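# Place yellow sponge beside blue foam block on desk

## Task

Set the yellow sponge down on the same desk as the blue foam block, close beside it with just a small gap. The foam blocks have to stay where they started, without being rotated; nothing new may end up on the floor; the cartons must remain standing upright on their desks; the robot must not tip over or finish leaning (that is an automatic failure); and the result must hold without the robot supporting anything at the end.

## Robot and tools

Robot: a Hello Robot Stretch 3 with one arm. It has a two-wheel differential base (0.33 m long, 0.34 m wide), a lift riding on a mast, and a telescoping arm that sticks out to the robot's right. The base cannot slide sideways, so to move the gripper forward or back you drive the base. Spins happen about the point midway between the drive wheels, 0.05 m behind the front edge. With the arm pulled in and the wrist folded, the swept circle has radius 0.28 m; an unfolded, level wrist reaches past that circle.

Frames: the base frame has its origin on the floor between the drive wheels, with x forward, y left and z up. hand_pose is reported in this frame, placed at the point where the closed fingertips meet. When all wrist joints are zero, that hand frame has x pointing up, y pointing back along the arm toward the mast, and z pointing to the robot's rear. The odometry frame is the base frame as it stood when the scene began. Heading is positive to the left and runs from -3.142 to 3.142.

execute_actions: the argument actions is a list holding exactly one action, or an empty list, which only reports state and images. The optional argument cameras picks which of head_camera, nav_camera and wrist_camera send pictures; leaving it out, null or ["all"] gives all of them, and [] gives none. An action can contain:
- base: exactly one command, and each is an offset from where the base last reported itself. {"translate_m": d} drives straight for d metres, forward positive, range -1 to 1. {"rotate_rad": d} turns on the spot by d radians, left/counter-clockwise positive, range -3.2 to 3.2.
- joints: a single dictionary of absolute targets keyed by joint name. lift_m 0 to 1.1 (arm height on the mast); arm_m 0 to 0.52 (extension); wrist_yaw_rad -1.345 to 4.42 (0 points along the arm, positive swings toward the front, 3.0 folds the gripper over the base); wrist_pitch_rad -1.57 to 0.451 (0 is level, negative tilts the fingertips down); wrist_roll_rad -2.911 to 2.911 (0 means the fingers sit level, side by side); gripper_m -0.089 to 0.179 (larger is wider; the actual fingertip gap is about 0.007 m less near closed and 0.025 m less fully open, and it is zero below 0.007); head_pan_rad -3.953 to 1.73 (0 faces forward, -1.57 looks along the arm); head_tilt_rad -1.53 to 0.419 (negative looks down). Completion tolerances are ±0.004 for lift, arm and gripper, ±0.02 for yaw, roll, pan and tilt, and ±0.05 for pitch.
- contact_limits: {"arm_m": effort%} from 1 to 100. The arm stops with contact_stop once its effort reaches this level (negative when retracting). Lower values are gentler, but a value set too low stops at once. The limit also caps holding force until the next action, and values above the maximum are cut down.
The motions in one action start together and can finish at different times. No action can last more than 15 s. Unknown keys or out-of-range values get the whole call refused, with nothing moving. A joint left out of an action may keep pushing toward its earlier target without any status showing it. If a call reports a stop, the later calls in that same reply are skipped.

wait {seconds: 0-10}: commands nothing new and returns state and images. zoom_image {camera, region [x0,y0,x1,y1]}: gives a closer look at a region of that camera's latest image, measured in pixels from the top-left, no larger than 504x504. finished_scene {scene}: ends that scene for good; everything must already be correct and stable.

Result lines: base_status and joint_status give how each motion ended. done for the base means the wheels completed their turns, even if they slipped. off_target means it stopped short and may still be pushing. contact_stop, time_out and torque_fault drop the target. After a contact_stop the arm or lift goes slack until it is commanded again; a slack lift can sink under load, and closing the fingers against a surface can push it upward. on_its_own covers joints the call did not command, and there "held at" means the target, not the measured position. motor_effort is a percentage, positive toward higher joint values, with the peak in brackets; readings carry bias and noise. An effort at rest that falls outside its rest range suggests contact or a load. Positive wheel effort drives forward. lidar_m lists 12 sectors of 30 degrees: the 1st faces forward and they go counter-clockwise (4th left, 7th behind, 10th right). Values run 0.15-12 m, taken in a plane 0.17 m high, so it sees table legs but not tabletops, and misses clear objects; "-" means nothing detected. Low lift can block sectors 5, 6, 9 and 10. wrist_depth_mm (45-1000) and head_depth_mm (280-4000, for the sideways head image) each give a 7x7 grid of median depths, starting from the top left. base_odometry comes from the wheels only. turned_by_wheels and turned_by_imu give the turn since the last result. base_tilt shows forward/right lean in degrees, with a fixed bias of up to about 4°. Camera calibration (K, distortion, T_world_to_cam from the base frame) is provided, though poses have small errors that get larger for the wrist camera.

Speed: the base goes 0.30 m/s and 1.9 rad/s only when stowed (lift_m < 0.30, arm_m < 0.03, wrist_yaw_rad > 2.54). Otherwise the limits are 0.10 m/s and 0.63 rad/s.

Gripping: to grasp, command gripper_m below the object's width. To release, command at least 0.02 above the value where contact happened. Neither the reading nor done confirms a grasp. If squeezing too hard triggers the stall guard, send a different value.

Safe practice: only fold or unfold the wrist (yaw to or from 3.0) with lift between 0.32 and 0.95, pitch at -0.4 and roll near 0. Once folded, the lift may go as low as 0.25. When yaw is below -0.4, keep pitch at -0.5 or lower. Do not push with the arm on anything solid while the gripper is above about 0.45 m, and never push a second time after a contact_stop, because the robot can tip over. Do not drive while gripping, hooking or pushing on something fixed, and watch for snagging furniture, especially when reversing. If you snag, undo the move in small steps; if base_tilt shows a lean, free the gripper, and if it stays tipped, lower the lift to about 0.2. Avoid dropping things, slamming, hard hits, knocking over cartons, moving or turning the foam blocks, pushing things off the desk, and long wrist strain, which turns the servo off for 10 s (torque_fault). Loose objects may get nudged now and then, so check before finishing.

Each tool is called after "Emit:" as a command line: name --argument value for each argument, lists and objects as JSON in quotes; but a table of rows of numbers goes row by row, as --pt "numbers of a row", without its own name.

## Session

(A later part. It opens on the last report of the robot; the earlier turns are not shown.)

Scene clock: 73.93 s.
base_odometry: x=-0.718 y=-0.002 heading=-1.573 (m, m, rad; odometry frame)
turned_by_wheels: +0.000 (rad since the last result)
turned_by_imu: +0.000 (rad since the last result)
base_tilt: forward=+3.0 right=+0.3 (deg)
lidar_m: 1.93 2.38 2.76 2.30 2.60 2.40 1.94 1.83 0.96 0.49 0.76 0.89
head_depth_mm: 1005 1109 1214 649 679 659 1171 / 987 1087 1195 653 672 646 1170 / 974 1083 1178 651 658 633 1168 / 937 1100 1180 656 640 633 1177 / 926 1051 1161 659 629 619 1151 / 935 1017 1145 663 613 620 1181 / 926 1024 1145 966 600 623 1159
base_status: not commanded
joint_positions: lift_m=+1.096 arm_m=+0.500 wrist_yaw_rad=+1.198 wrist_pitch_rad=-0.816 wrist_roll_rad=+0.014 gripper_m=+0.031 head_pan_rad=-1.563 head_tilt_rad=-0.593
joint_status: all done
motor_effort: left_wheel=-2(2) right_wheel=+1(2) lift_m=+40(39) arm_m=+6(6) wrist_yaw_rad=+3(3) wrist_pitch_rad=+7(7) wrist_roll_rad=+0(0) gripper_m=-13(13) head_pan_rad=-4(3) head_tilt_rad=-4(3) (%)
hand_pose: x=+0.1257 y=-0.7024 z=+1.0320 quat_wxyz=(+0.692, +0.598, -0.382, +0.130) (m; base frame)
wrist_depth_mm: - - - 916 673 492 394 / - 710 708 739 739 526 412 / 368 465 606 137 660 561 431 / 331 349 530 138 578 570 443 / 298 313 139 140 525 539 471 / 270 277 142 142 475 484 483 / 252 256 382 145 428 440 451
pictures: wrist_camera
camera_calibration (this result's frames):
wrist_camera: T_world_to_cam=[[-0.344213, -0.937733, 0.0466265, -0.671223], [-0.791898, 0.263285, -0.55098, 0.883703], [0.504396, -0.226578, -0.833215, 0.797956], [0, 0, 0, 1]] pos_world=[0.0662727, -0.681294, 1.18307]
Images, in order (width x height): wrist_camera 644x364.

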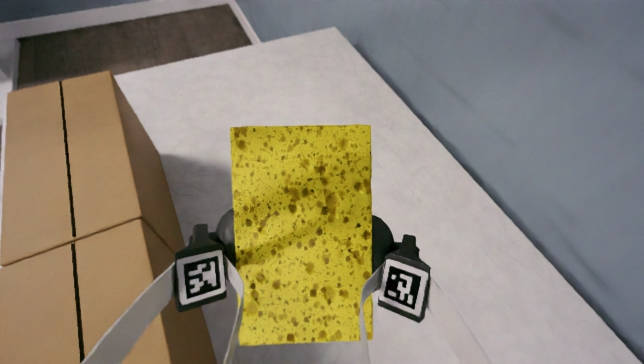

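Emit:
execute_actions --actions '[{"joints":{"wrist_yaw_rad":-1.0,"wrist_pitch_rad":-1.0}}]' --cameras '["wrist_camera"]'

Emit:
execute_actions --actions '[{"joints":{"wrist_yaw_rad":0.7,"wrist_pitch_rad":-1.2}}]' --cameras '["wrist_camera"]'

Scene clock: 77.07 s.
base_odometry: x=-0.718 y=-0.002 heading=-1.573 (m, m, rad; odometry frame)
turned_by_wheels: +0.000 (rad since the last result)
turned_by_imu: +0.000 (rad since the last result)
base_tilt: forward=+3.0 right=+0.3 (deg)
lidar_m: 1.93 2.38 2.76 2.30 2.59 2.39 1.94 1.84 0.96 0.49 0.76 0.89
head_depth_mm: 1001 1105 1207 648 679 660 1165 / 985 1087 1171 651 674 644 1163 / 951 1078 1127 654 659 632 1172 / - 1095 1179 657 640 633 1174 / 944 1057 1166 661 628 622 1155 / 933 1046 1148 663 613 620 1182 / 925 1028 1146 959 599 624 1157
base_status: not commanded
joint_positions: lift_m=+1.096 arm_m=+0.500 wrist_yaw_rad=-0.998 wrist_pitch_rad=-1.006 wrist_roll_rad=+0.014 gripper_m=+0.031 head_pan_rad=-1.563 head_tilt_rad=-0.593
joint_status: all done
motor_effort: left_wheel=-2(2) right_wheel=+2(1) lift_m=+39(39) arm_m=+6(6) wrist_yaw_rad=-2(1) wrist_pitch_rad=+2(6) wrist_roll_rad=+0(0) gripper_m=-14(13) head_pan_rad=-4(4) head_tilt_rad=-4(4) (%)
hand_pose: x=-0.1197 y=-0.7078 z=+1.0058 quat_wxyz=(+0.376, -0.001, -0.709, -0.596) (m; base frame)
wrist_depth_mm: 439 554 610 629 637 - - / 477 552 563 591 591 367 - / 497 503 515 137 543 334 - / 473 481 470 138 489 308 - / 436 444 139 140 296 291 - / 414 420 142 142 271 268 - / 391 397 392 145 249 254 -
pictures: wrist_camera
camera_calibration (this result's frames):
wrist_camera: T_world_to_cam=[[-0.566246, 0.823176, 0.0417894, 0.4651], [0.751632, 0.53651, -0.383675, 0.886203], [-0.338252, -0.185844, -0.922522, 0.916493], [0, 0, 0, 1]] pos_world=[-0.0927319, -0.687991, 1.16606]
Images, in order (width x height): wrist_camera 644x364.

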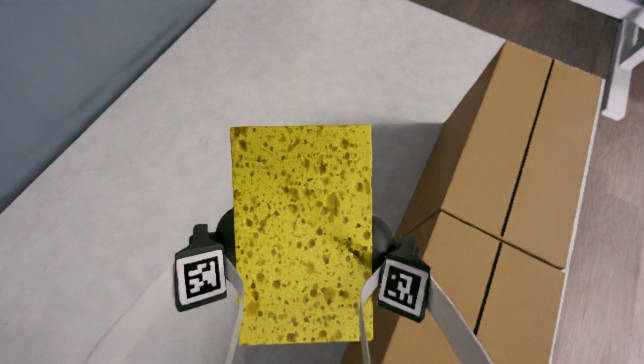

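Scene clock: 78.93 s.
base_odometry: x=-0.718 y=-0.002 heading=-1.573 (m, m, rad; odometry frame)
turned_by_wheels: +0.000 (rad since the last result)
turned_by_imu: +0.000 (rad since the last result)
base_tilt: forward=+3.0 right=+0.3 (deg)
lidar_m: 1.93 2.38 2.76 2.30 2.60 2.39 1.94 1.84 0.96 0.49 0.76 0.89
head_depth_mm: 1006 1113 1212 648 676 662 1167 / 987 1092 1199 650 671 647 1166 / 1005 1096 1180 653 658 631 1174 / 947 - 1123 656 642 636 1172 / 944 1057 1139 660 625 619 1150 / 936 1036 1156 665 612 622 1176 / 926 1028 1147 962 599 623 1161
base_status: not commanded
joint_positions: lift_m=+1.096 arm_m=+0.500 wrist_yaw_rad=+0.698 wrist_pitch_rad=-1.202 wrist_roll_rad=+0.014 gripper_m=+0.031 head_pan_rad=-1.563 head_tilt_rad=-0.593
joint_status: all done
motor_effort: left_wheel=-2(2) right_wheel=+1(1) lift_m=+40(39) arm_m=+6(6) wrist_yaw_rad=+2(1) wrist_pitch_rad=+0(3) wrist_roll_rad=+0(0) gripper_m=-14(14) head_pan_rad=-4(4) head_tilt_rad=-4(4) (%)
hand_pose: x=+0.0234 y=-0.6984 z=+0.9874 quat_wxyz=(+0.682, +0.574, -0.416, -0.181) (m; base frame)
wrist_depth_mm: 479 490 495 494 510 507 430 / 463 472 476 485 496 496 485 / 448 451 452 137 467 485 487 / 316 435 439 138 455 464 474 / 244 334 139 140 442 443 459 / 237 242 142 142 428 428 437 / 231 232 233 145 414 420 425
pictures: wrist_camera
camera_calibration (this result's frames):
wrist_camera: T_world_to_cam=[[-0.741566, -0.669952, 0.0352706, -0.493098], [-0.662402, 0.72285, -0.196751, 0.745212], [0.106318, -0.169267, -0.979819, 1.00745], [0, 0, 0, 1]] pos_world=[0.0208543, -0.6985, 1.15113]
Images, in order (width x height): wrist_camera 644x364.

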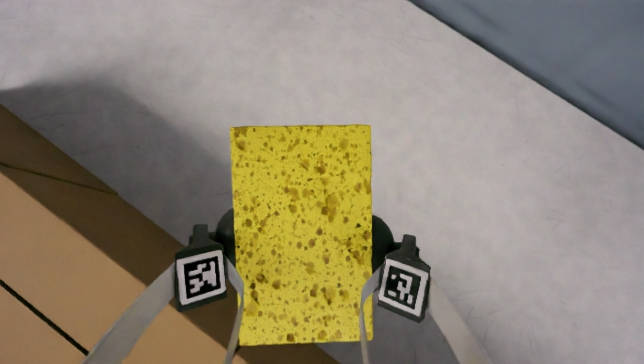

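Emit:
execute_actions --actions '[{"joints":{"wrist_yaw_rad":0,"wrist_pitch_rad":-1.0,"arm_m":0.02}}]' --cameras '[]'

Emit:
execute_actions --actions '[{"base":{"rotate_rad":-0.355}}]' --cameras '[]'

Emit:
execute_actions --actions '[{"base":{"translate_m":-0.8}}]' --cameras '[]'

Emit:
execute_actions --actions '[{"base":{"translate_m":-0.65}}]' --cameras '[]'

Emit:
execute_actions --actions '[{"base":{"rotate_rad":-1.21},"joints":{"head_pan_rad":-1.3}}]'

Scene clock: 86.13 s.
base_odometry: x=-0.718 y=-0.002 heading=-1.573 (m, m, rad; odometry frame)
turned_by_wheels: +0.000 (rad since the last result)
turned_by_imu: +0.000 (rad since the last result)
base_tilt: forward=+3.0 right=+0.2 (deg)
lidar_m: 1.92 2.38 2.76 2.29 2.60 2.40 1.94 1.84 0.96 0.49 0.76 0.89
head_depth_mm: - - - - 693 661 1165 / - - - - - 946 1166 / - - - - - 616 1178 / 953 1076 1156 659 - 616 1173 / 946 1050 1166 661 624 620 1148 / 936 1038 1151 664 614 624 1182 / 923 1031 1148 968 601 622 1155
base_status: not commanded
joint_positions: lift_m=+1.096 arm_m=+0.020 wrist_yaw_rad=+0.001 wrist_pitch_rad=-1.012 wrist_roll_rad=+0.014 gripper_m=+0.031 head_pan_rad=-1.563 head_tilt_rad=-0.593
joint_status: all done
motor_effort: left_wheel=-2(1) right_wheel=+1(2) lift_m=+39(39) arm_m=-4(6) wrist_yaw_rad=-1(1) wrist_pitch_rad=+5(4) wrist_roll_rad=+0(0) gripper_m=-14(13) head_pan_rad=-4(3) head_tilt_rad=-4(4) (%)
hand_pose: x=-0.0215 y=-0.2808 z=+1.0051 quat_wxyz=(+0.615, +0.341, -0.622, -0.345) (m; base frame)
wrist_depth_mm: 352 358 371 376 385 397 404 / 331 339 348 359 370 378 395 / 397 411 402 137 477 500 557 / 464 482 465 138 503 512 525 / 445 449 140 139 504 - - / - - 141 142 - - - / - - - 144 - - -
pictures: none
No camera images: the call's "cameras" was empty. Leave "cameras" out to get every camera's image.

Scene clock: 87.90 s.
base_odometry: x=-0.718 y=-0.002 heading=-1.928 (m, m, rad; odometry frame)
turned_by_wheels: -0.355 (rad since the last result)
turned_by_imu: -0.353 (rad since the last result)
base_tilt: forward=+3.0 right=+0.2 (deg)
lidar_m: 1.80 1.92 2.37 2.64 2.61 2.46 2.40 1.94 0.96 0.71 0.49 0.76
head_depth_mm: - - - - 798 1365 1159 / - - - - - 1308 1163 / - - - - - 1330 1172 / 1047 1190 1266 658 - 668 1179 / 1008 1121 1212 660 657 633 1183 / 971 1071 1172 662 613 619 1105 / 928 1025 1134 968 577 611 887
base_status: done
joint_positions: lift_m=+1.096 arm_m=+0.020 wrist_yaw_rad=+0.001 wrist_pitch_rad=-1.012 wrist_roll_rad=+0.014 gripper_m=+0.031 head_pan_rad=-1.563 head_tilt_rad=-0.593
joint_status: not commanded
motor_effort: left_wheel=+2(7) right_wheel=-1(5) lift_m=+39(39) arm_m=-5(4) wrist_yaw_rad=-1(1) wrist_pitch_rad=+5(5) wrist_roll_rad=+0(0) gripper_m=-14(14) head_pan_rad=-4(4) head_tilt_rad=-3(4) (%)
hand_pose: x=-0.0215 y=-0.2808 z=+1.0051 quat_wxyz=(+0.615, +0.341, -0.622, -0.345) (m; base frame)
wrist_depth_mm: 576 361 370 386 440 666 - / 325 338 373 447 563 600 - / 326 377 425 136 551 - - / 391 468 472 138 - - - / 438 446 139 141 - - - / 416 445 142 142 - - - / - - - 144 - - -
pictures: none
No camera images: the call's "cameras" was empty. Leave "cameras" out to get every camera's image.

Scene clock: 96.83 s.
base_odometry: x=-0.439 y=+0.748 heading=-1.928 (m, m, rad; odometry frame)
turned_by_wheels: +0.000 (rad since the last result)
turned_by_imu: -0.001 (rad since the last result)
base_tilt: forward=+3.0 right=+0.2 (deg)
lidar_m: 1.64 2.64 2.84 2.03 2.23 1.62 1.61 1.23 1.76 1.54 1.05 1.15
head_depth_mm: - - - - 1596 1363 1165 / - - - - - 1319 1163 / - - - - - 1320 1174 / 1361 1542 1667 1943 - 1341 1175 / 1324 1451 1651 1869 1680 1387 1183 / 1271 1393 1554 1737 1678 1392 1183 / 1211 1330 1465 964 1508 1347 1181
base_status: done
joint_positions: lift_m=+1.096 arm_m=+0.020 wrist_yaw_rad=+0.001 wrist_pitch_rad=-1.012 wrist_roll_rad=+0.014 gripper_m=+0.031 head_pan_rad=-1.563 head_tilt_rad=-0.593
joint_status: not commanded
motor_effort: left_wheel=+2(4) right_wheel=-2(5) lift_m=+40(39) arm_m=-4(4) wrist_yaw_rad=-1(0) wrist_pitch_rad=+4(5) wrist_roll_rad=+0(0) gripper_m=-14(14) head_pan_rad=-4(4) head_tilt_rad=-4(3) (%)
hand_pose: x=-0.0215 y=-0.2808 z=+1.0051 quat_wxyz=(+0.615, +0.341, -0.622, -0.345) (m; base frame)
wrist_depth_mm: 588 616 - - - - - / 551 - - - - - - / - - - 137 - - - / - - - 138 - - - / - - 139 140 - - - / - - 142 142 - - - / - - - 143 - - -
pictures: none
No camera images: the call's "cameras" was empty. Leave "cameras" out to get every camera's image.

Scene clock: 104.30 s.
base_odometry: x=-0.212 y=+1.357 heading=-1.927 (m, m, rad; odometry frame)
turned_by_wheels: +0.000 (rad since the last result)
turned_by_imu: -0.001 (rad since the last result)
base_tilt: forward=+2.9 right=+0.3 (deg)
lidar_m: 2.28 3.32 2.61 1.71 1.99 0.99 1.10 1.08 0.76 1.66 1.79 1.48
head_depth_mm: - - - - 721 613 1096 / - - - - - 944 1162 / - - - - - 1321 1160 / 1636 1858 2007 2113 - 1346 1182 / 1565 1716 1942 2109 1672 1371 1181 / 1496 1640 1845 2020 1683 1392 1174 / 1437 1579 1753 1923 1687 1393 1181
base_status: done
joint_positions: lift_m=+1.096 arm_m=+0.020 wrist_yaw_rad=+0.001 wrist_pitch_rad=-1.012 wrist_roll_rad=+0.014 gripper_m=+0.031 head_pan_rad=-1.563 head_tilt_rad=-0.593
joint_status: not commanded
motor_effort: left_wheel=+2(4) right_wheel=-2(6) lift_m=+40(39) arm_m=-4(4) wrist_yaw_rad=-1(1) wrist_pitch_rad=+5(5) wrist_roll_rad=+0(0) gripper_m=-14(14) head_pan_rad=-4(3) head_tilt_rad=-4(4) (%)
hand_pose: x=-0.0215 y=-0.2808 z=+1.0051 quat_wxyz=(+0.615, +0.341, -0.622, -0.345) (m; base frame)
wrist_depth_mm: - - - - - 663 681 / - - - 589 588 608 614 / - - - 136 558 561 565 / - - - 138 507 517 332 / - - 139 139 473 466 348 / - - 141 142 444 449 371 / - - - 144 - 428 399
pictures: none
No camera images: the call's "cameras" was empty. Leave "cameras" out to get every camera's image.

Scene clock: 107.17 s.
base_odometry: x=-0.212 y=+1.357 heading=-3.137 (m, m, rad; odometry frame)
turned_by_wheels: -1.210 (rad since the last result)
turned_by_imu: -1.205 (rad since the last result)
base_tilt: forward=+3.0 right=+0.1 (deg)
lidar_m: 1.79 1.47 1.75 3.27 3.05 2.04 1.72 1.00 0.99 1.08 0.77 1.41
head_depth_mm: 847 941 - - - 577 555 / 857 956 1067 937 - 571 559 / 871 971 1108 659 586 617 1105 / 885 988 1121 659 615 619 1105 / 898 1006 1127 660 628 618 1129 / 909 1022 1145 963 712 622 1132 / 926 1039 1165 967 756 623 1131
base_status: done
joint_positions: lift_m=+1.096 arm_m=+0.020 wrist_yaw_rad=+0.001 wrist_pitch_rad=-1.012 wrist_roll_rad=+0.014 gripper_m=+0.031 head_pan_rad=-1.307 head_tilt_rad=-0.593
joint_status: all done
motor_effort: left_wheel=+2(7) right_wheel=-2(4) lift_m=+40(40) arm_m=-4(4) wrist_yaw_rad=-1(0) wrist_pitch_rad=+5(5) wrist_roll_rad=+0(0) gripper_m=-14(14) head_pan_rad=+4(30) head_tilt_rad=-4(4) (%)
hand_pose: x=-0.0215 y=-0.2808 z=+1.0051 quat_wxyz=(+0.615, +0.341, -0.622, -0.345) (m; base frame)
wrist_depth_mm: 581 360 369 380 390 395 406 / 333 333 340 350 357 365 377 / 500 377 365 137 420 436 455 / 475 476 464 138 512 515 530 / 442 447 139 139 473 485 490 / 425 436 142 141 - - - / - - - 143 - - -
pictures: head_camera (sideways: a quarter turn clockwise sets it upright), nav_camera (sideways: a quarter turn counterclockwise sets it upright), wrist_camera
camera_calibration (this result's frames):
head_camera: T_world_to_cam=[[-0.12703, 0.575956, -0.80755, 1.0761], [0.972565, 0.232284, 0.0126811, -0.0173028], [0.194885, -0.783785, -0.589662, 0.728499], [0, 0, 0, 1]] pos_world=[0.0115509, -0.0447788, 1.29879]
nav_camera: T_world_to_cam=[[0.145456, -0.563835, 0.812977, -1.01272], [-0.969094, -0.246679, 0.0023054, 0.0560194], [0.199245, -0.788187, -0.582291, 0.714642], [0, 0, 0, 1]] pos_world=[0.0592055, 0.00608403, 1.23932]
wrist_camera: T_world_to_cam=[[-0.998656, -0.0309054, 0.0416167, -0.0796789], [-0.0443794, 0.924612, -0.378316, 0.669566], [-0.0267873, -0.379654, -0.924741, 0.982931], [0, 0, 0, 1]] pos_world=[-0.0235267, -0.248377, 1.16558]
Images, in order (width x height): head_camera 896x504, nav_camera 672x504, wrist_camera 644x364.

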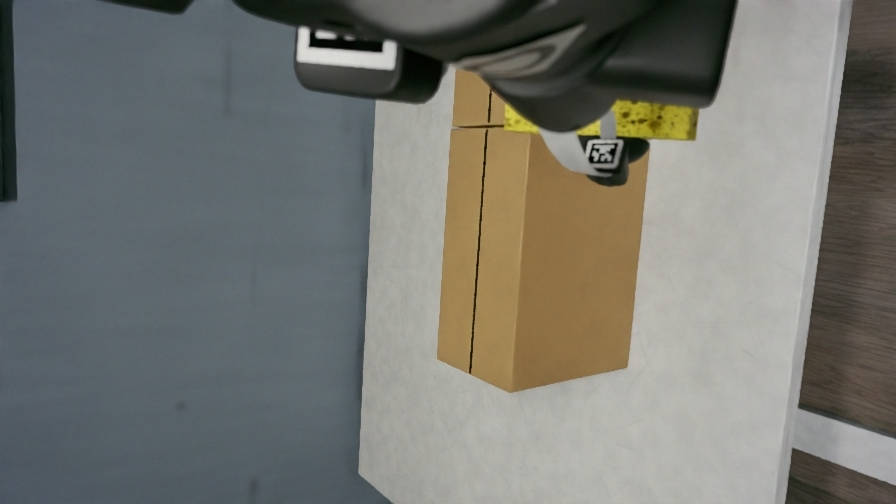

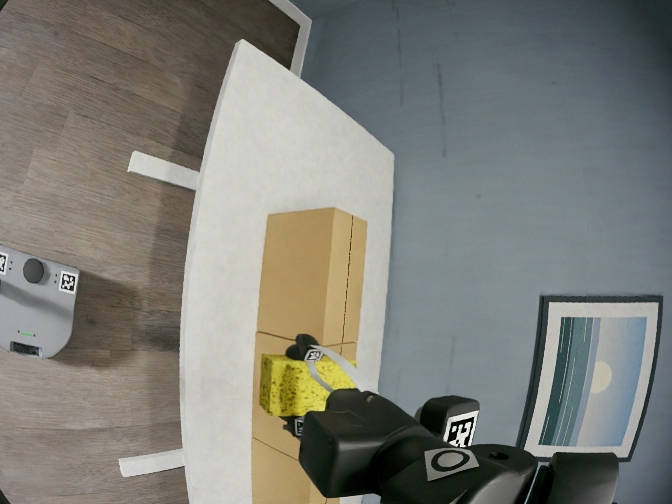

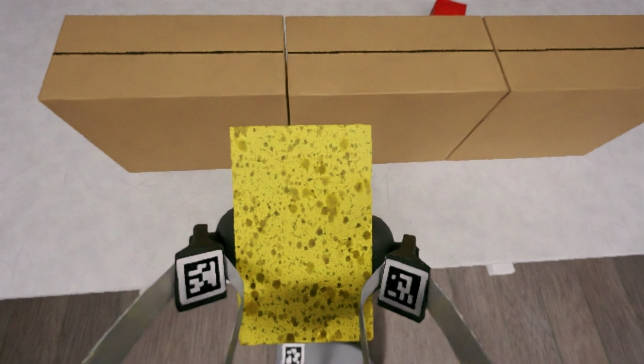

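Emit:
execute_actions --actions '[{"joints":{"arm_m":0.4}}]' --cameras '["wrist_camera"]'

Emit:
execute_actions --actions '[{"joints":{"arm_m":0.5,"wrist_yaw_rad":-0.9}}]' --cameras '["wrist_camera"]'

Scene clock: 112.07 s.
base_odometry: x=-0.212 y=+1.357 heading=-3.137 (m, m, rad; odometry frame)
turned_by_wheels: +0.000 (rad since the last result)
turned_by_imu: +0.000 (rad since the last result)
base_tilt: forward=+3.0 right=+0.3 (deg)
lidar_m: 1.79 1.47 1.75 3.28 3.08 2.05 1.72 1.00 0.99 1.08 0.76 1.41
head_depth_mm: 842 - 1026 938 570 613 556 / 859 957 1043 943 584 614 558 / 873 972 1097 657 600 614 1101 / 888 994 1123 659 614 615 1106 / 895 1006 1132 661 630 618 1131 / 910 1023 1150 965 715 620 1136 / 927 1037 1165 964 757 624 1135
base_status: not commanded
joint_positions: lift_m=+1.096 arm_m=+0.400 wrist_yaw_rad=+0.000 wrist_pitch_rad=-1.011 wrist_roll_rad=+0.014 gripper_m=+0.031 head_pan_rad=-1.307 head_tilt_rad=-0.593
joint_status: all done
motor_effort: left_wheel=+2(2) right_wheel=-2(1) lift_m=+40(40) arm_m=+7(5) wrist_yaw_rad=+0(0) wrist_pitch_rad=+4(5) wrist_roll_rad=+0(0) gripper_m=-14(13) head_pan_rad=+4(5) head_tilt_rad=-4(4) (%)
hand_pose: x=-0.0216 y=-0.6603 z=+1.0052 quat_wxyz=(+0.615, +0.340, -0.623, -0.345) (m; base frame)
wrist_depth_mm: 514 523 530 543 562 577 585 / 537 553 572 566 589 605 619 / 496 515 512 137 544 549 560 / 467 486 469 138 499 515 528 / 438 447 140 139 473 467 485 / 412 423 142 142 442 446 454 / 391 396 395 145 396 359 302
pictures: wrist_camera
camera_calibration (this result's frames):
wrist_camera: T_world_to_cam=[[-0.998687, -0.0298599, 0.0416366, -0.0908563], [-0.0434371, 0.924405, -0.378931, 1.02091], [-0.0271742, -0.380242, -0.924488, 0.838298], [0, 0, 0, 1]] pos_world=[-0.0236114, -0.627695, 1.16564]
Images, in order (width x height): wrist_camera 644x364.

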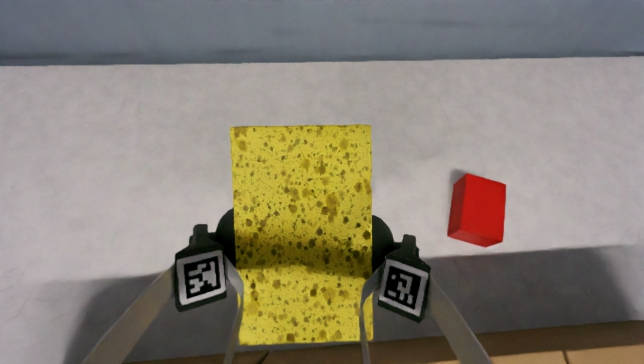

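Scene clock: 114.03 s.
base_odometry: x=-0.212 y=+1.357 heading=-3.137 (m, m, rad; odometry frame)
turned_by_wheels: +0.000 (rad since the last result)
turned_by_imu: +0.000 (rad since the last result)
base_tilt: forward=+3.0 right=+0.2 (deg)
lidar_m: 1.80 1.47 1.75 3.27 3.07 2.04 1.71 1.00 0.99 1.08 0.77 1.41
head_depth_mm: - - 1059 940 571 613 558 / 854 961 1074 946 582 614 559 / 873 977 1103 654 599 617 1103 / 881 985 1121 658 614 617 1095 / 897 1005 1131 661 627 619 1130 / 910 1023 1144 960 714 622 1139 / 921 1035 1158 963 758 624 1136
base_status: not commanded
joint_positions: lift_m=+1.096 arm_m=+0.500 wrist_yaw_rad=-0.898 wrist_pitch_rad=-1.011 wrist_roll_rad=+0.014 gripper_m=+0.031 head_pan_rad=-1.307 head_tilt_rad=-0.593
joint_status: all done
motor_effort: left_wheel=+2(2) right_wheel=-2(2) lift_m=+40(40) arm_m=+6(8) wrist_yaw_rad=-1(3) wrist_pitch_rad=+5(4) wrist_roll_rad=+0(0) gripper_m=-14(14) head_pan_rad=+4(4) head_tilt_rad=-4(4) (%)
hand_pose: x=-0.1120 y=-0.7165 z=+1.0052 quat_wxyz=(+0.404, +0.036, -0.708, -0.578) (m; base frame)
wrist_depth_mm: 347 427 579 621 645 662 - / 374 478 565 577 591 611 585 / 414 499 515 137 557 467 339 / 452 479 469 137 502 333 313 / 437 448 139 140 463 292 292 / 411 425 141 142 325 269 275 / 389 396 397 145 322 252 259
pictures: wrist_camera
camera_calibration (this result's frames):
wrist_camera: T_world_to_cam=[[-0.645688, 0.762465, 0.041634, 0.424433], [0.69591, 0.610017, -0.378931, 0.926517], [-0.314319, -0.215698, -0.924488, 0.900196], [0, 0, 0, 1]] pos_world=[-0.0877723, -0.694637, 1.16564]
Images, in order (width x height): wrist_camera 644x364.

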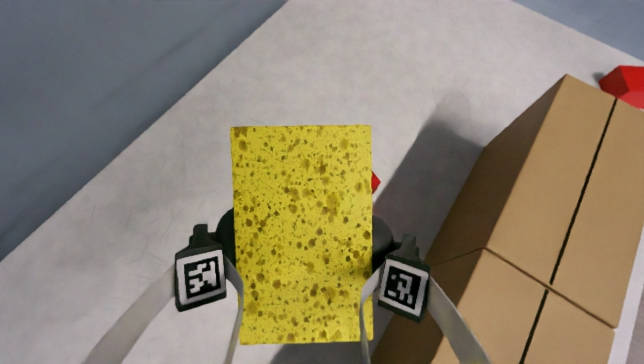

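Emit:
execute_actions --actions '[{"joints":{"wrist_yaw_rad":0,"arm_m":0.02}}]' --cameras '[]'

Emit:
execute_actions --actions '[{"base":{"rotate_rad":1.53},"joints":{"wrist_pitch_rad":-0.3,"head_pan_rad":0,"head_tilt_rad":-0.3}}]' --cameras '[]'

Emit:
execute_actions --actions '[{"base":{"translate_m":1}}]' --cameras '[]'

Emit:
execute_actions --actions '[{"base":{"translate_m":1}}]' --cameras '["head_camera","nav_camera"]'

Scene clock: 122.20 s.
base_odometry: x=-0.212 y=+1.357 heading=-3.137 (m, m, rad; odometry frame)
turned_by_wheels: +0.000 (rad since the last result)
turned_by_imu: +0.000 (rad since the last result)
base_tilt: forward=+2.9 right=+0.2 (deg)
lidar_m: 1.79 1.47 1.75 3.28 3.06 2.05 1.71 1.00 0.99 1.08 0.76 1.41
head_depth_mm: 851 946 - - - 576 555 / 862 957 1068 944 - 571 557 / 874 968 1104 655 589 616 1095 / 879 985 1116 659 613 620 1097 / 898 1005 1135 661 629 619 1128 / 910 1023 1142 961 714 621 1129 / 925 1037 1162 967 759 623 1140
base_status: not commanded
joint_positions: lift_m=+1.096 arm_m=+0.020 wrist_yaw_rad=+0.000 wrist_pitch_rad=-1.011 wrist_roll_rad=+0.014 gripper_m=+0.031 head_pan_rad=-1.307 head_tilt_rad=-0.593
joint_status: all done
motor_effort: left_wheel=+1(1) right_wheel=-1(2) lift_m=+39(40) arm_m=-4(4) wrist_yaw_rad=+1(3) wrist_pitch_rad=+5(4) wrist_roll_rad=+0(0) gripper_m=-14(13) head_pan_rad=+4(4) head_tilt_rad=-4(4) (%)
hand_pose: x=-0.0216 y=-0.2810 z=+1.0052 quat_wxyz=(+0.614, +0.340, -0.623, -0.345) (m; base frame)
wrist_depth_mm: 582 361 371 379 390 395 408 / 336 334 336 346 355 365 372 / 495 373 362 137 417 440 451 / 470 471 464 138 495 525 524 / 444 447 139 139 471 480 487 / 418 433 141 142 - - - / - - - 143 - - -
pictures: none
No camera images: the call's "cameras" was empty. Leave "cameras" out to get every camera's image.

Scene clock: 125.57 s.
base_odometry: x=-0.212 y=+1.357 heading=-1.608 (m, m, rad; odometry frame)
turned_by_wheels: +1.530 (rad since the last result)
turned_by_imu: +1.523 (rad since the last result)
base_tilt: forward=+3.0 right=+0.2 (deg)
lidar_m: 3.68 3.21 2.04 1.72 1.77 0.99 1.08 0.76 0.79 1.79 1.48 1.77
head_depth_mm: 3195 3375 3447 3214 2235 1723 1379 / 3213 3404 3681 3512 2322 1738 1381 / 3164 3330 3605 3605 2341 1749 1389 / 3097 3330 3520 3332 2349 1761 1381 / 3085 3302 3481 3620 2354 1762 1395 / 2987 3171 3489 3572 2383 1747 1402 / 3006 3149 3362 3490 2382 1769 1412
base_status: done
joint_positions: lift_m=+1.096 arm_m=+0.020 wrist_yaw_rad=+0.000 wrist_pitch_rad=-0.323 wrist_roll_rad=+0.014 gripper_m=+0.031 head_pan_rad=-0.007 head_tilt_rad=-0.310
joint_status: all done
motor_effort: left_wheel=-2(6) right_wheel=+2(5) lift_m=+40(40) arm_m=-4(5) wrist_yaw_rad=+0(1) wrist_pitch_rad=+10(9) wrist_roll_rad=+0(0) gripper_m=-13(14) head_pan_rad=+4(53) head_tilt_rad=+6(31) (%)
hand_pose: x=-0.0215 y=-0.4007 z=+1.1310 quat_wxyz=(+0.693, +0.113, -0.702, -0.115) (m; base frame)
wrist_depth_mm: - - - - - - - / - - - - - - 977 / - - - 137 - - - / - - - 138 - - - / - - 139 139 - - 998 / - - 141 142 - - - / - - - 145 - 604 630
pictures: none
No camera images: the call's "cameras" was empty. Leave "cameras" out to get every camera's image.

Scene clock: 136.63 s.
base_odometry: x=-0.248 y=+0.358 heading=-1.608 (m, m, rad; odometry frame)
turned_by_wheels: +0.000 (rad since the last result)
turned_by_imu: +0.000 (rad since the last result)
base_tilt: forward=+2.9 right=+0.2 (deg)
lidar_m: 2.26 2.41 2.25 1.80 2.08 1.86 2.07 1.65 1.80 1.20 1.06 2.12
head_depth_mm: 2384 2569 2744 2944 2350 1709 1381 / 2355 2493 2699 2873 2346 1724 1379 / 2308 2488 2662 2850 2356 1756 1379 / 2274 2449 2567 2776 2351 1754 1392 / 2243 2396 2493 2792 2341 1736 1393 / 2206 2335 1901 2667 2362 1763 1407 / 2168 2328 1900 2627 2392 1771 1407
base_status: done
joint_positions: lift_m=+1.096 arm_m=+0.020 wrist_yaw_rad=+0.000 wrist_pitch_rad=-0.323 wrist_roll_rad=+0.014 gripper_m=+0.031 head_pan_rad=-0.007 head_tilt_rad=-0.310
joint_status: not commanded
motor_effort: left_wheel=-2(3) right_wheel=+1(4) lift_m=+39(39) arm_m=-4(4) wrist_yaw_rad=+1(0) wrist_pitch_rad=+10(9) wrist_roll_rad=+0(0) gripper_m=-13(14) head_pan_rad=+5(4) head_tilt_rad=+5(6) (%)
hand_pose: x=-0.0215 y=-0.4007 z=+1.1310 quat_wxyz=(+0.693, +0.113, -0.702, -0.115) (m; base frame)
wrist_depth_mm: - - - - - - - / - - - - - - - / - - - 137 - - - / 744 775 776 138 - - - / 764 783 139 140 - - - / - - 141 142 - - - / - - - 144 - - -
pictures: none
No camera images: the call's "cameras" was empty. Leave "cameras" out to get every camera's image.

Scene clock: 147.70 s.
base_odometry: x=-0.285 y=-0.642 heading=-1.608 (m, m, rad; odometry frame)
turned_by_wheels: +0.000 (rad since the last result)
turned_by_imu: +0.000 (rad since the last result)
base_tilt: forward=+2.8 right=+0.2 (deg)
lidar_m: 1.26 1.66 1.61 2.20 2.26 2.49 2.62 2.54 1.05 1.06 1.56 1.85
head_depth_mm: 1510 1605 1725 1875 1998 1718 1370 / 1492 1591 1706 1820 1996 1721 1369 / 1461 1565 1666 1198 1961 1735 1378 / 1423 1525 1623 1100 1852 1667 1397 / 1414 1507 1581 1111 1869 1767 1399 / 1390 1477 1542 1014 1834 1748 1397 / 1383 1463 1518 983 1810 1787 1408
base_status: done
joint_positions: lift_m=+1.096 arm_m=+0.020 wrist_yaw_rad=+0.000 wrist_pitch_rad=-0.323 wrist_roll_rad=+0.014 gripper_m=+0.031 head_pan_rad=-0.007 head_tilt_rad=-0.310
joint_status: not commanded
motor_effort: left_wheel=-2(3) right_wheel=+1(5) lift_m=+40(39) arm_m=-4(5) wrist_yaw_rad=+0(1) wrist_pitch_rad=+10(9) wrist_roll_rad=+0(0) gripper_m=-13(14) head_pan_rad=+4(5) head_tilt_rad=+6(6) (%)
hand_pose: x=-0.0215 y=-0.4007 z=+1.1310 quat_wxyz=(+0.693, +0.113, -0.702, -0.115) (m; base frame)
wrist_depth_mm: - - - - - - - / - - - - - - - / - - - 137 - - - / - - - 138 775 818 857 / - - 139 140 789 833 885 / - - 142 142 733 813 - / - - - 144 - - -
pictures: head_camera (sideways: a quarter turn clockwise sets it upright), nav_camera (sideways: a quarter turn counterclockwise sets it upright)
camera_calibration (this result's frames):
head_camera: T_world_to_cam=[[-0.340012, 0.0299381, -0.939944, 1.25008], [0.0316732, 0.999291, 0.020371, -0.0215808], [0.939888, -0.0228446, -0.340719, 0.400031], [0, 0, 0, 1]] pos_world=[0.0497426, -0.00672105, 1.31174]
nav_camera: T_world_to_cam=[[0.332022, -0.008932, 0.943229, -1.18376], [-0.0216478, -0.999764, -0.00184723, 0.0556461], [0.943023, -0.0198055, -0.332137, 0.384602], [0, 0, 0, 1]] pos_world=[0.0315489, 0.0526769, 1.2444]
Images, in order (width x height): head_camera 896x504, nav_camera 672x504.

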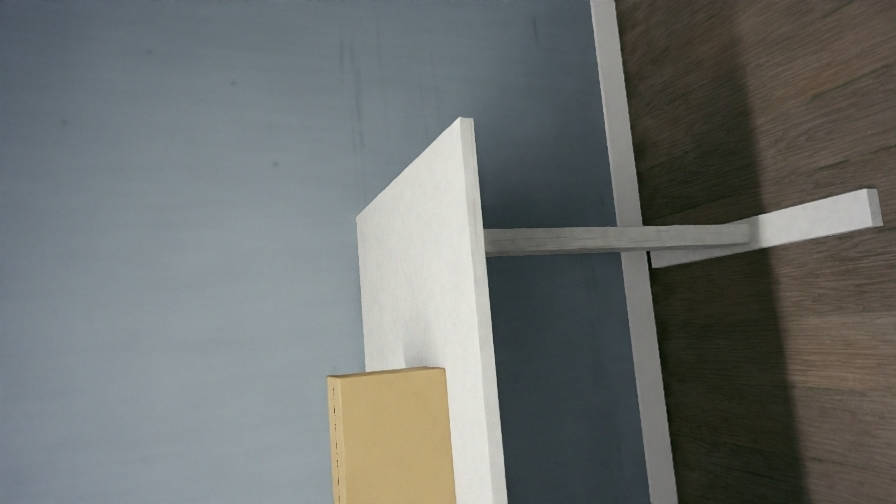

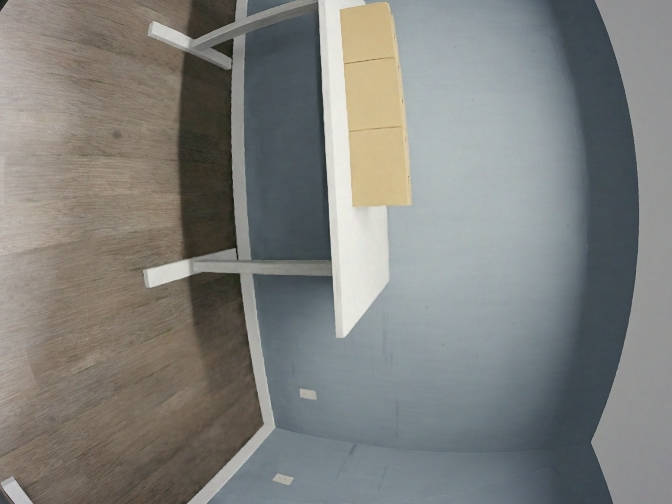

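Emit:
execute_actions --actions '[{"base":{"translate_m":0.55}}]' --cameras '[]'

Emit:
execute_actions --actions '[{"base":{"rotate_rad":1.66},"joints":{"head_pan_rad":-1.2,"head_tilt_rad":-0.5}}]' --cameras '[]'

Emit:
execute_actions --actions '[{"joints":{"arm_m":0.5}}]' --cameras '[]'

Emit:
execute_actions --actions '[{"joints":{"wrist_yaw_rad":1.0}}]'

Scene clock: 156.20 s.
base_odometry: x=-0.306 y=-1.191 heading=-1.608 (m, m, rad; odometry frame)
turned_by_wheels: +0.000 (rad since the last result)
turned_by_imu: +0.000 (rad since the last result)
base_tilt: forward=+3.0 right=+0.2 (deg)
lidar_m: 0.71 1.17 1.29 2.28 2.30 2.86 3.16 1.40 1.17 1.47 1.48 1.26
head_depth_mm: 1018 1086 1163 1262 1351 479 1338 / 998 1063 1137 1225 647 483 1339 / 978 1052 1116 1088 652 485 1275 / 967 1031 1102 1009 658 488 941 / 955 1014 1084 1017 661 488 1289 / 941 998 1067 1033 664 492 427 / 923 980 1050 896 536 494 417
base_status: done
joint_positions: lift_m=+1.096 arm_m=+0.020 wrist_yaw_rad=+0.000 wrist_pitch_rad=-0.323 wrist_roll_rad=+0.014 gripper_m=+0.031 head_pan_rad=-0.007 head_tilt_rad=-0.310
joint_status: not commanded
motor_effort: left_wheel=-2(4) right_wheel=+1(4) lift_m=+40(40) arm_m=-4(4) wrist_yaw_rad=+0(1) wrist_pitch_rad=+9(10) wrist_roll_rad=+0(0) gripper_m=-14(14) head_pan_rad=+4(4) head_tilt_rad=+6(6) (%)
hand_pose: x=-0.0215 y=-0.4007 z=+1.1310 quat_wxyz=(+0.693, +0.113, -0.702, -0.115) (m; base frame)
wrist_depth_mm: 982 - - - - - - / - - - - - - - / - - - 137 - - - / - - - 138 - - 849 / - - 140 140 986 882 805 / - - 142 142 - 739 752 / - - - 145 - - -
pictures: none
No camera images: the call's "cameras" was empty. Leave "cameras" out to get every camera's image.

Scene clock: 159.77 s.
base_odometry: x=-0.306 y=-1.191 heading=+0.052 (m, m, rad; odometry frame)
turned_by_wheels: +1.660 (rad since the last result)
turned_by_imu: +1.653 (rad since the last result)
base_tilt: forward=+3.0 right=+0.3 (deg)
lidar_m: 2.27 2.35 2.90 3.60 1.40 1.17 1.47 1.51 1.22 0.71 1.20 1.29
head_depth_mm: 907 987 985 605 498 924 1110 / 933 1019 1000 668 500 1378 1215 / 965 1058 540 577 502 1440 1231 / 988 1089 527 567 506 1463 1235 / 1022 1137 545 591 526 1482 1245 / 1061 1177 566 612 548 1500 1235 / 1097 1215 595 630 573 1478 1242
base_status: done
joint_positions: lift_m=+1.096 arm_m=+0.020 wrist_yaw_rad=+0.000 wrist_pitch_rad=-0.323 wrist_roll_rad=+0.014 gripper_m=+0.031 head_pan_rad=-1.193 head_tilt_rad=-0.494
joint_status: all done
motor_effort: left_wheel=-1(8) right_wheel=+1(6) lift_m=+40(40) arm_m=-4(5) wrist_yaw_rad=+0(0) wrist_pitch_rad=+10(10) wrist_roll_rad=+0(0) gripper_m=-13(14) head_pan_rad=-4(52) head_tilt_rad=-3(21) (%)
hand_pose: x=-0.0215 y=-0.4007 z=+1.1310 quat_wxyz=(+0.693, +0.113, -0.702, -0.115) (m; base frame)
wrist_depth_mm: 789 782 793 834 824 857 858 / 821 857 866 870 880 909 929 / 298 333 797 137 947 959 - / 259 280 539 138 - - - / 282 294 140 140 513 - - / 310 315 142 142 400 - - / 305 307 304 145 328 361 -
pictures: none
No camera images: the call's "cameras" was empty. Leave "cameras" out to get every camera's image.

Scene clock: 164.47 s.
base_odometry: x=-0.306 y=-1.191 heading=+0.052 (m, m, rad; odometry frame)
turned_by_wheels: +0.000 (rad since the last result)
turned_by_imu: +0.000 (rad since the last result)
base_tilt: forward=+3.0 right=+0.2 (deg)
lidar_m: 2.28 2.35 2.91 3.60 1.39 1.17 1.47 1.51 1.22 0.71 1.20 1.29
head_depth_mm: 904 984 991 662 495 929 1110 / 929 1018 997 667 500 1385 1223 / 960 1053 542 576 503 1438 1222 / 992 1091 529 566 504 1477 1224 / 1023 1130 543 592 525 1477 1244 / 1060 1175 566 610 546 1483 1240 / 1098 1223 591 631 573 1495 1244
base_status: not commanded
joint_positions: lift_m=+1.096 arm_m=+0.500 wrist_yaw_rad=+0.000 wrist_pitch_rad=-0.322 wrist_roll_rad=+0.014 gripper_m=+0.031 head_pan_rad=-1.193 head_tilt_rad=-0.494
joint_status: all done
motor_effort: left_wheel=-1(2) right_wheel=+2(1) lift_m=+39(40) arm_m=+7(6) wrist_yaw_rad=+0(0) wrist_pitch_rad=+9(10) wrist_roll_rad=+0(0) gripper_m=-14(14) head_pan_rad=-4(4) head_tilt_rad=-3(3) (%)
hand_pose: x=-0.0215 y=-0.8801 z=+1.1312 quat_wxyz=(+0.693, +0.113, -0.702, -0.114) (m; base frame)
wrist_depth_mm: 363 364 366 374 375 386 398 / 389 391 402 404 408 415 421 / 420 423 419 136 444 453 459 / 453 461 451 138 487 493 508 / 441 449 139 140 517 548 557 / 355 368 142 142 401 596 626 / 301 309 298 145 322 657 703
pictures: none
No camera images: the call's "cameras" was empty. Leave "cameras" out to get every camera's image.

Scene clock: 165.97 s.
base_odometry: x=-0.306 y=-1.191 heading=+0.052 (m, m, rad; odometry frame)
turned_by_wheels: +0.000 (rad since the last result)
turned_by_imu: +0.000 (rad since the last result)
base_tilt: forward=+3.0 right=+0.3 (deg)
lidar_m: 2.28 2.34 2.91 3.59 1.40 1.16 1.47 1.51 1.21 0.71 1.19 1.30
head_depth_mm: 899 - 994 661 497 927 1114 / 932 997 991 665 499 1387 1223 / 957 1010 542 578 501 1419 1230 / 994 1089 528 566 504 1468 1228 / 1025 1132 542 591 524 1476 1237 / 1059 1169 566 611 546 1485 1249 / 1097 1213 592 629 572 1497 1235
base_status: not commanded
joint_positions: lift_m=+1.096 arm_m=+0.500 wrist_yaw_rad=+0.998 wrist_pitch_rad=-0.322 wrist_roll_rad=+0.014 gripper_m=+0.031 head_pan_rad=-1.193 head_tilt_rad=-0.494
joint_status: all done
motor_effort: left_wheel=-2(2) right_wheel=+2(1) lift_m=+39(40) arm_m=+6(7) wrist_yaw_rad=+2(3) wrist_pitch_rad=+9(9) wrist_roll_rad=+0(0) gripper_m=-13(14) head_pan_rad=-4(3) head_tilt_rad=-3(3) (%)
hand_pose: x=+0.1764 y=-0.7724 z=+1.1312 quat_wxyz=(+0.664, +0.435, -0.563, +0.231) (m; base frame)
wrist_depth_mm: - - - 709 522 406 337 / - - - 752 539 420 345 / 629 840 797 137 570 438 353 / 476 579 535 138 581 455 368 / 404 451 139 140 523 467 380 / 338 370 142 142 397 403 387 / 289 306 303 145 323 339 340
pictures: head_camera (sideways: a quarter turn clockwise sets it upright), nav_camera (sideways: a quarter turn counterclockwise sets it upright), wrist_camera
camera_calibration (this result's frames):
head_camera: T_world_to_cam=[[-0.161196, 0.481077, -0.861732, 1.14695], [0.939372, 0.342548, 0.0155141, -0.0207904], [0.302648, -0.806986, -0.507127, 0.620461], [0, 0, 0, 1]] pos_world=[0.0166321, -0.0439458, 1.30334]
nav_camera: T_world_to_cam=[[0.177941, -0.466475, 0.866452, -1.08264], [-0.934861, -0.355014, 0.000859529, 0.0576927], [0.307202, -0.810164, -0.49926, 0.605957], [0, 0, 0, 1]] pos_world=[0.06043, 0.00638104, 1.24054]
wrist_camera: T_world_to_cam=[[-0.544049, -0.83749, 0.051195, -0.616523], [-0.420591, 0.219411, -0.880319, 1.27013], [0.726026, -0.500469, -0.471612, 0.179527], [0, 0, 0, 1]] pos_world=[0.0684464, -0.705165, 1.23435]
Images, in order (width x height): head_camera 896x504, nav_camera 672x504, wrist_camera 644x364.

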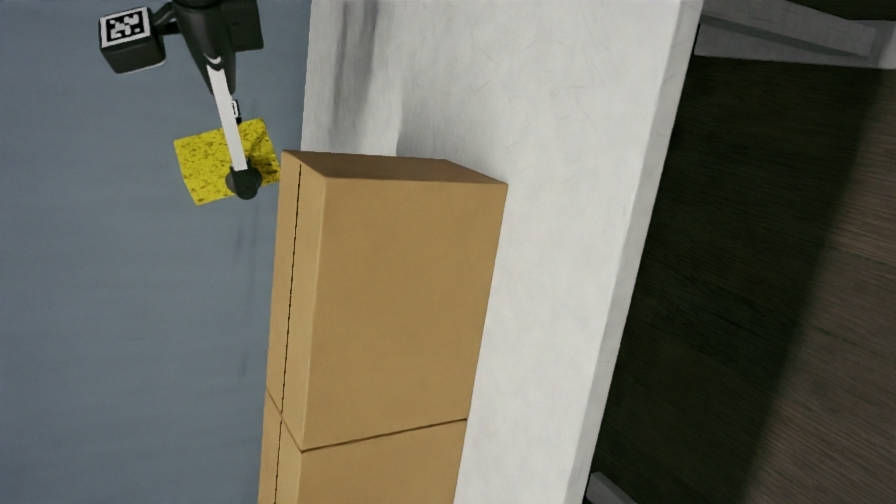

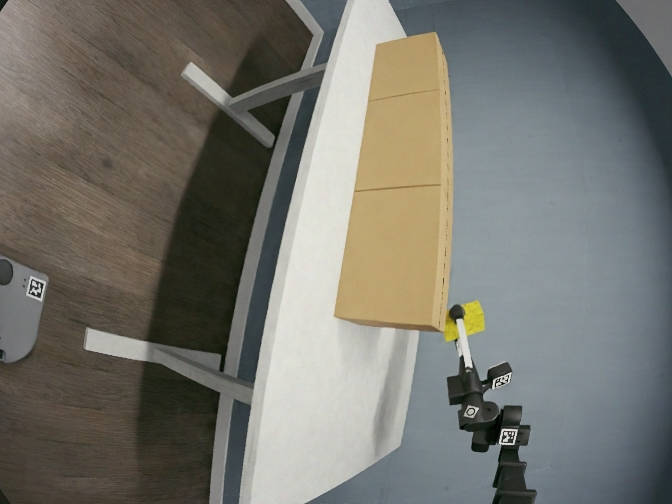

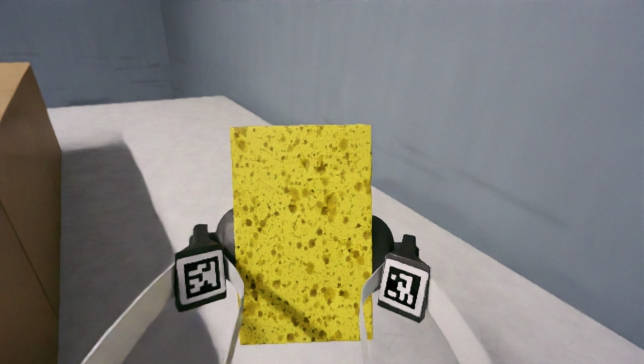

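Maybe hidden by the sponge.

Emit:
execute_actions --actions '[{"joints":{"wrist_yaw_rad":0.45}}]' --cameras '["wrist_camera"]'

Scene clock: 167.63 s.
base_odometry: x=-0.306 y=-1.191 heading=+0.052 (m, m, rad; odometry frame)
turned_by_wheels: +0.000 (rad since the last result)
turned_by_imu: +0.000 (rad since the last result)
base_tilt: forward=+3.0 right=+0.2 (deg)
lidar_m: 2.27 2.35 2.91 3.60 1.39 1.17 1.47 1.51 1.22 0.71 1.20 1.30
head_depth_mm: 900 728 988 663 499 928 1113 / 933 1000 994 667 500 1382 1221 / 961 1054 543 578 503 1436 1229 / 988 1096 528 566 503 1476 1227 / 1019 1128 543 591 525 1475 1244 / 1060 1170 566 610 548 1480 1236 / 1098 1216 591 627 573 1489 1245
base_status: not commanded
joint_positions: lift_m=+1.096 arm_m=+0.500 wrist_yaw_rad=+0.452 wrist_pitch_rad=-0.322 wrist_roll_rad=+0.014 gripper_m=+0.031 head_pan_rad=-1.193 head_tilt_rad=-0.494
joint_status: all done
motor_effort: left_wheel=-2(1) right_wheel=+1(1) lift_m=+39(40) arm_m=+7(6) wrist_yaw_rad=-2(1) wrist_pitch_rad=+9(9) wrist_roll_rad=+0(0) gripper_m=-14(13) head_pan_rad=-4(4) head_tilt_rad=-3(4) (%)
hand_pose: x=+0.0814 y=-0.8565 z=+1.1312 quat_wxyz=(+0.701, +0.267, -0.659, +0.044) (m; base frame)
wrist_depth_mm: 626 534 469 410 369 339 310 / 688 579 508 443 397 357 325 / 744 641 533 137 422 377 345 / 552 578 527 138 452 403 362 / 433 451 140 140 483 431 386 / 343 311 141 142 396 403 409 / 300 299 301 145 323 337 343
pictures: wrist_camera
camera_calibration (this result's frames):
wrist_camera: T_world_to_cam=[[-0.899633, -0.433636, 0.0511945, -0.363805], [-0.245696, 0.405798, -0.880319, 1.39402], [0.360963, -0.804542, -0.471612, -0.0242889], [0, 0, 0, 1]] pos_world=[0.023981, -0.74299, 1.23435]
Images, in order (width x height): wrist_camera 644x364.

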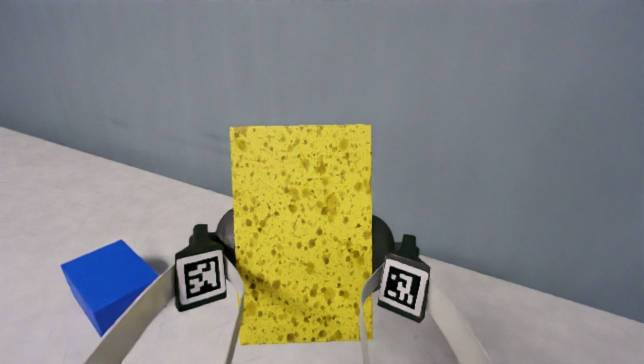

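Emit:
execute_actions --actions '[{"base":{"translate_m":0.055},"joints":{"wrist_yaw_rad":0.92,"wrist_pitch_rad":0,"arm_m":0.52}}]' --cameras '[]'

Emit:
execute_actions --actions '[{"joints":{"lift_m":0.95}}]'

Scene clock: 172.53 s.
base_odometry: x=-0.251 y=-1.188 heading=+0.052 (m, m, rad; odometry frame)
turned_by_wheels: +0.000 (rad since the last result)
turned_by_imu: +0.000 (rad since the last result)
base_tilt: forward=+3.0 right=+0.2 (deg)
lidar_m: 2.22 2.29 2.87 3.62 1.44 1.22 1.52 1.57 1.22 0.72 1.19 1.25
head_depth_mm: 892 1005 987 662 497 1309 1183 / 923 1022 577 583 499 1387 1227 / 954 1058 505 540 502 1433 1226 / 988 1093 525 564 503 1477 1231 / 1022 1128 544 589 525 1491 1241 / 1057 1174 565 609 546 1489 1233 / 1084 1218 592 627 574 1506 1239
base_status: done
joint_positions: lift_m=+1.096 arm_m=+0.520 wrist_yaw_rad=+0.918 wrist_pitch_rad=-0.025 wrist_roll_rad=+0.014 gripper_m=+0.031 head_pan_rad=-1.193 head_tilt_rad=-0.494
joint_status: all done
motor_effort: left_wheel=-1(2) right_wheel=+1(8) lift_m=+40(40) arm_m=+6(8) wrist_yaw_rad=+2(4) wrist_pitch_rad=+10(11) wrist_roll_rad=+0(0) gripper_m=-13(13) head_pan_rad=-3(4) head_tilt_rad=-3(3) (%)
hand_pose: x=+0.1817 y=-0.8198 z=+1.2046 quat_wxyz=(+0.634, +0.323, -0.634, +0.303) (m; base frame)
wrist_depth_mm: - - 947 625 472 384 322 / - - 985 643 479 389 321 / - - 968 136 490 393 325 / - - 996 138 501 396 333 / 829 844 139 140 484 400 334 / 566 595 142 142 474 406 337 / 445 453 440 145 491 403 341
pictures: none
No camera images: the call's "cameras" was empty. Leave "cameras" out to get every camera's image.

Scene clock: 174.70 s.
base_odometry: x=-0.251 y=-1.188 heading=+0.052 (m, m, rad; odometry frame)
turned_by_wheels: +0.000 (rad since the last result)
turned_by_imu: +0.000 (rad since the last result)
base_tilt: forward=+3.0 right=+0.2 (deg)
lidar_m: 2.22 2.29 2.88 3.61 1.43 1.22 1.52 1.57 1.22 0.72 1.19 1.24
head_depth_mm: 901 977 - 662 498 1306 1190 / 929 1013 536 581 498 1385 1225 / 957 1043 505 541 502 1416 1229 / 989 1088 527 564 504 1487 1234 / 1020 1129 542 591 525 1483 1228 / 1054 1172 563 608 545 1479 1236 / 1097 1216 591 625 571 1490 1245
base_status: not commanded
joint_positions: lift_m=+0.951 arm_m=+0.520 wrist_yaw_rad=+0.918 wrist_pitch_rad=-0.024 wrist_roll_rad=+0.014 gripper_m=+0.031 head_pan_rad=-1.193 head_tilt_rad=-0.494
joint_status: all done
motor_effort: left_wheel=-2(2) right_wheel=+1(1) lift_m=+9(36) arm_m=+7(7) wrist_yaw_rad=+2(2) wrist_pitch_rad=+10(11) wrist_roll_rad=+0(0) gripper_m=-13(14) head_pan_rad=-4(3) head_tilt_rad=-3(3) (%)
hand_pose: x=+0.1817 y=-0.8198 z=+1.0593 quat_wxyz=(+0.634, +0.323, -0.634, +0.303) (m; base frame)
wrist_depth_mm: - - 895 625 477 382 321 / - - 966 639 481 389 324 / - - 968 137 489 391 327 / 757 803 646 138 494 391 330 / 437 463 139 139 489 399 332 / 314 331 142 142 358 373 338 / 242 247 239 144 261 275 281
pictures: head_camera (sideways: a quarter turn clockwise sets it upright), nav_camera (sideways: a quarter turn counterclockwise sets it upright), wrist_camera
camera_calibration (this result's frames):
head_camera: T_world_to_cam=[[-0.161196, 0.481077, -0.861732, 1.14695], [0.939372, 0.342548, 0.0155141, -0.0207903], [0.302648, -0.806986, -0.507127, 0.620461], [0, 0, 0, 1]] pos_world=[0.0166321, -0.0439458, 1.30334]
nav_camera: T_world_to_cam=[[0.177941, -0.466475, 0.866452, -1.08264], [-0.93486, -0.355014, 0.00085953, 0.0576927], [0.307202, -0.810164, -0.49926, 0.605957], [0, 0, 0, 1]] pos_world=[0.06043, 0.00638106, 1.24054]
wrist_camera: T_world_to_cam=[[-0.62043, -0.782787, 0.048077, -0.587692], [-0.180194, 0.0826212, -0.980155, 1.16936], [0.76328, -0.616781, -0.192314, -0.279941], [0, 0, 0, 1]] pos_world=[0.059763, -0.729313, 1.12057]
Images, in order (width x height): head_camera 896x504, nav_camera 672x504, wrist_camera 644x364.

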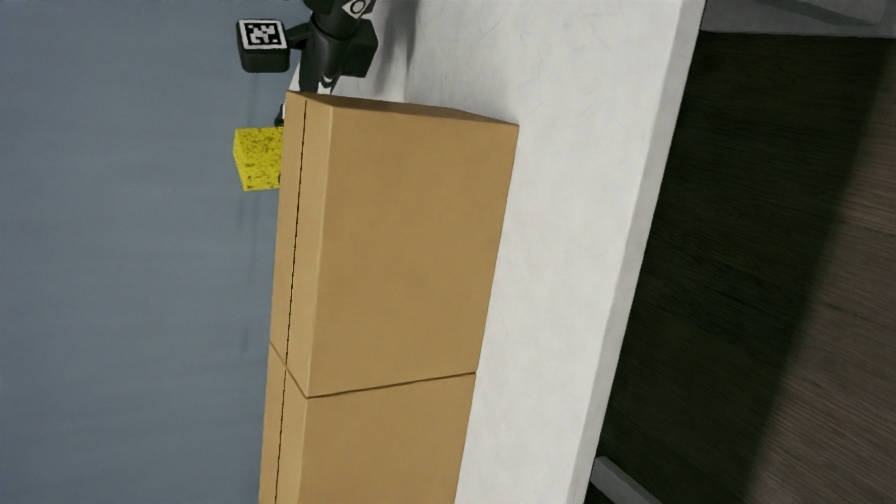

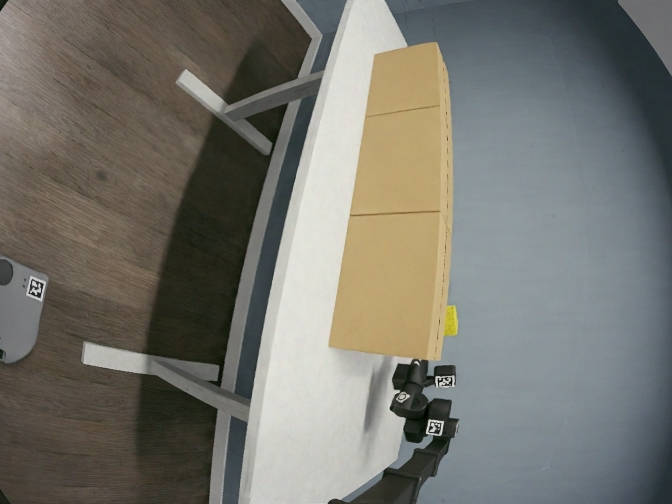

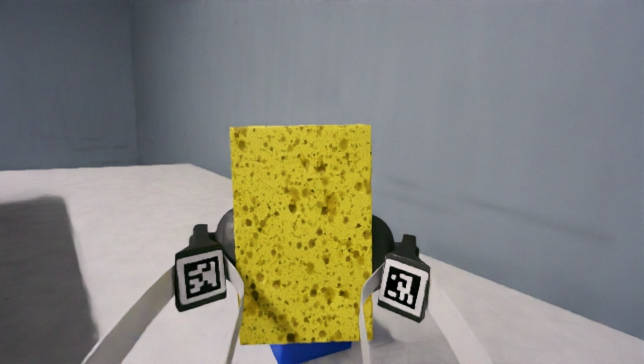

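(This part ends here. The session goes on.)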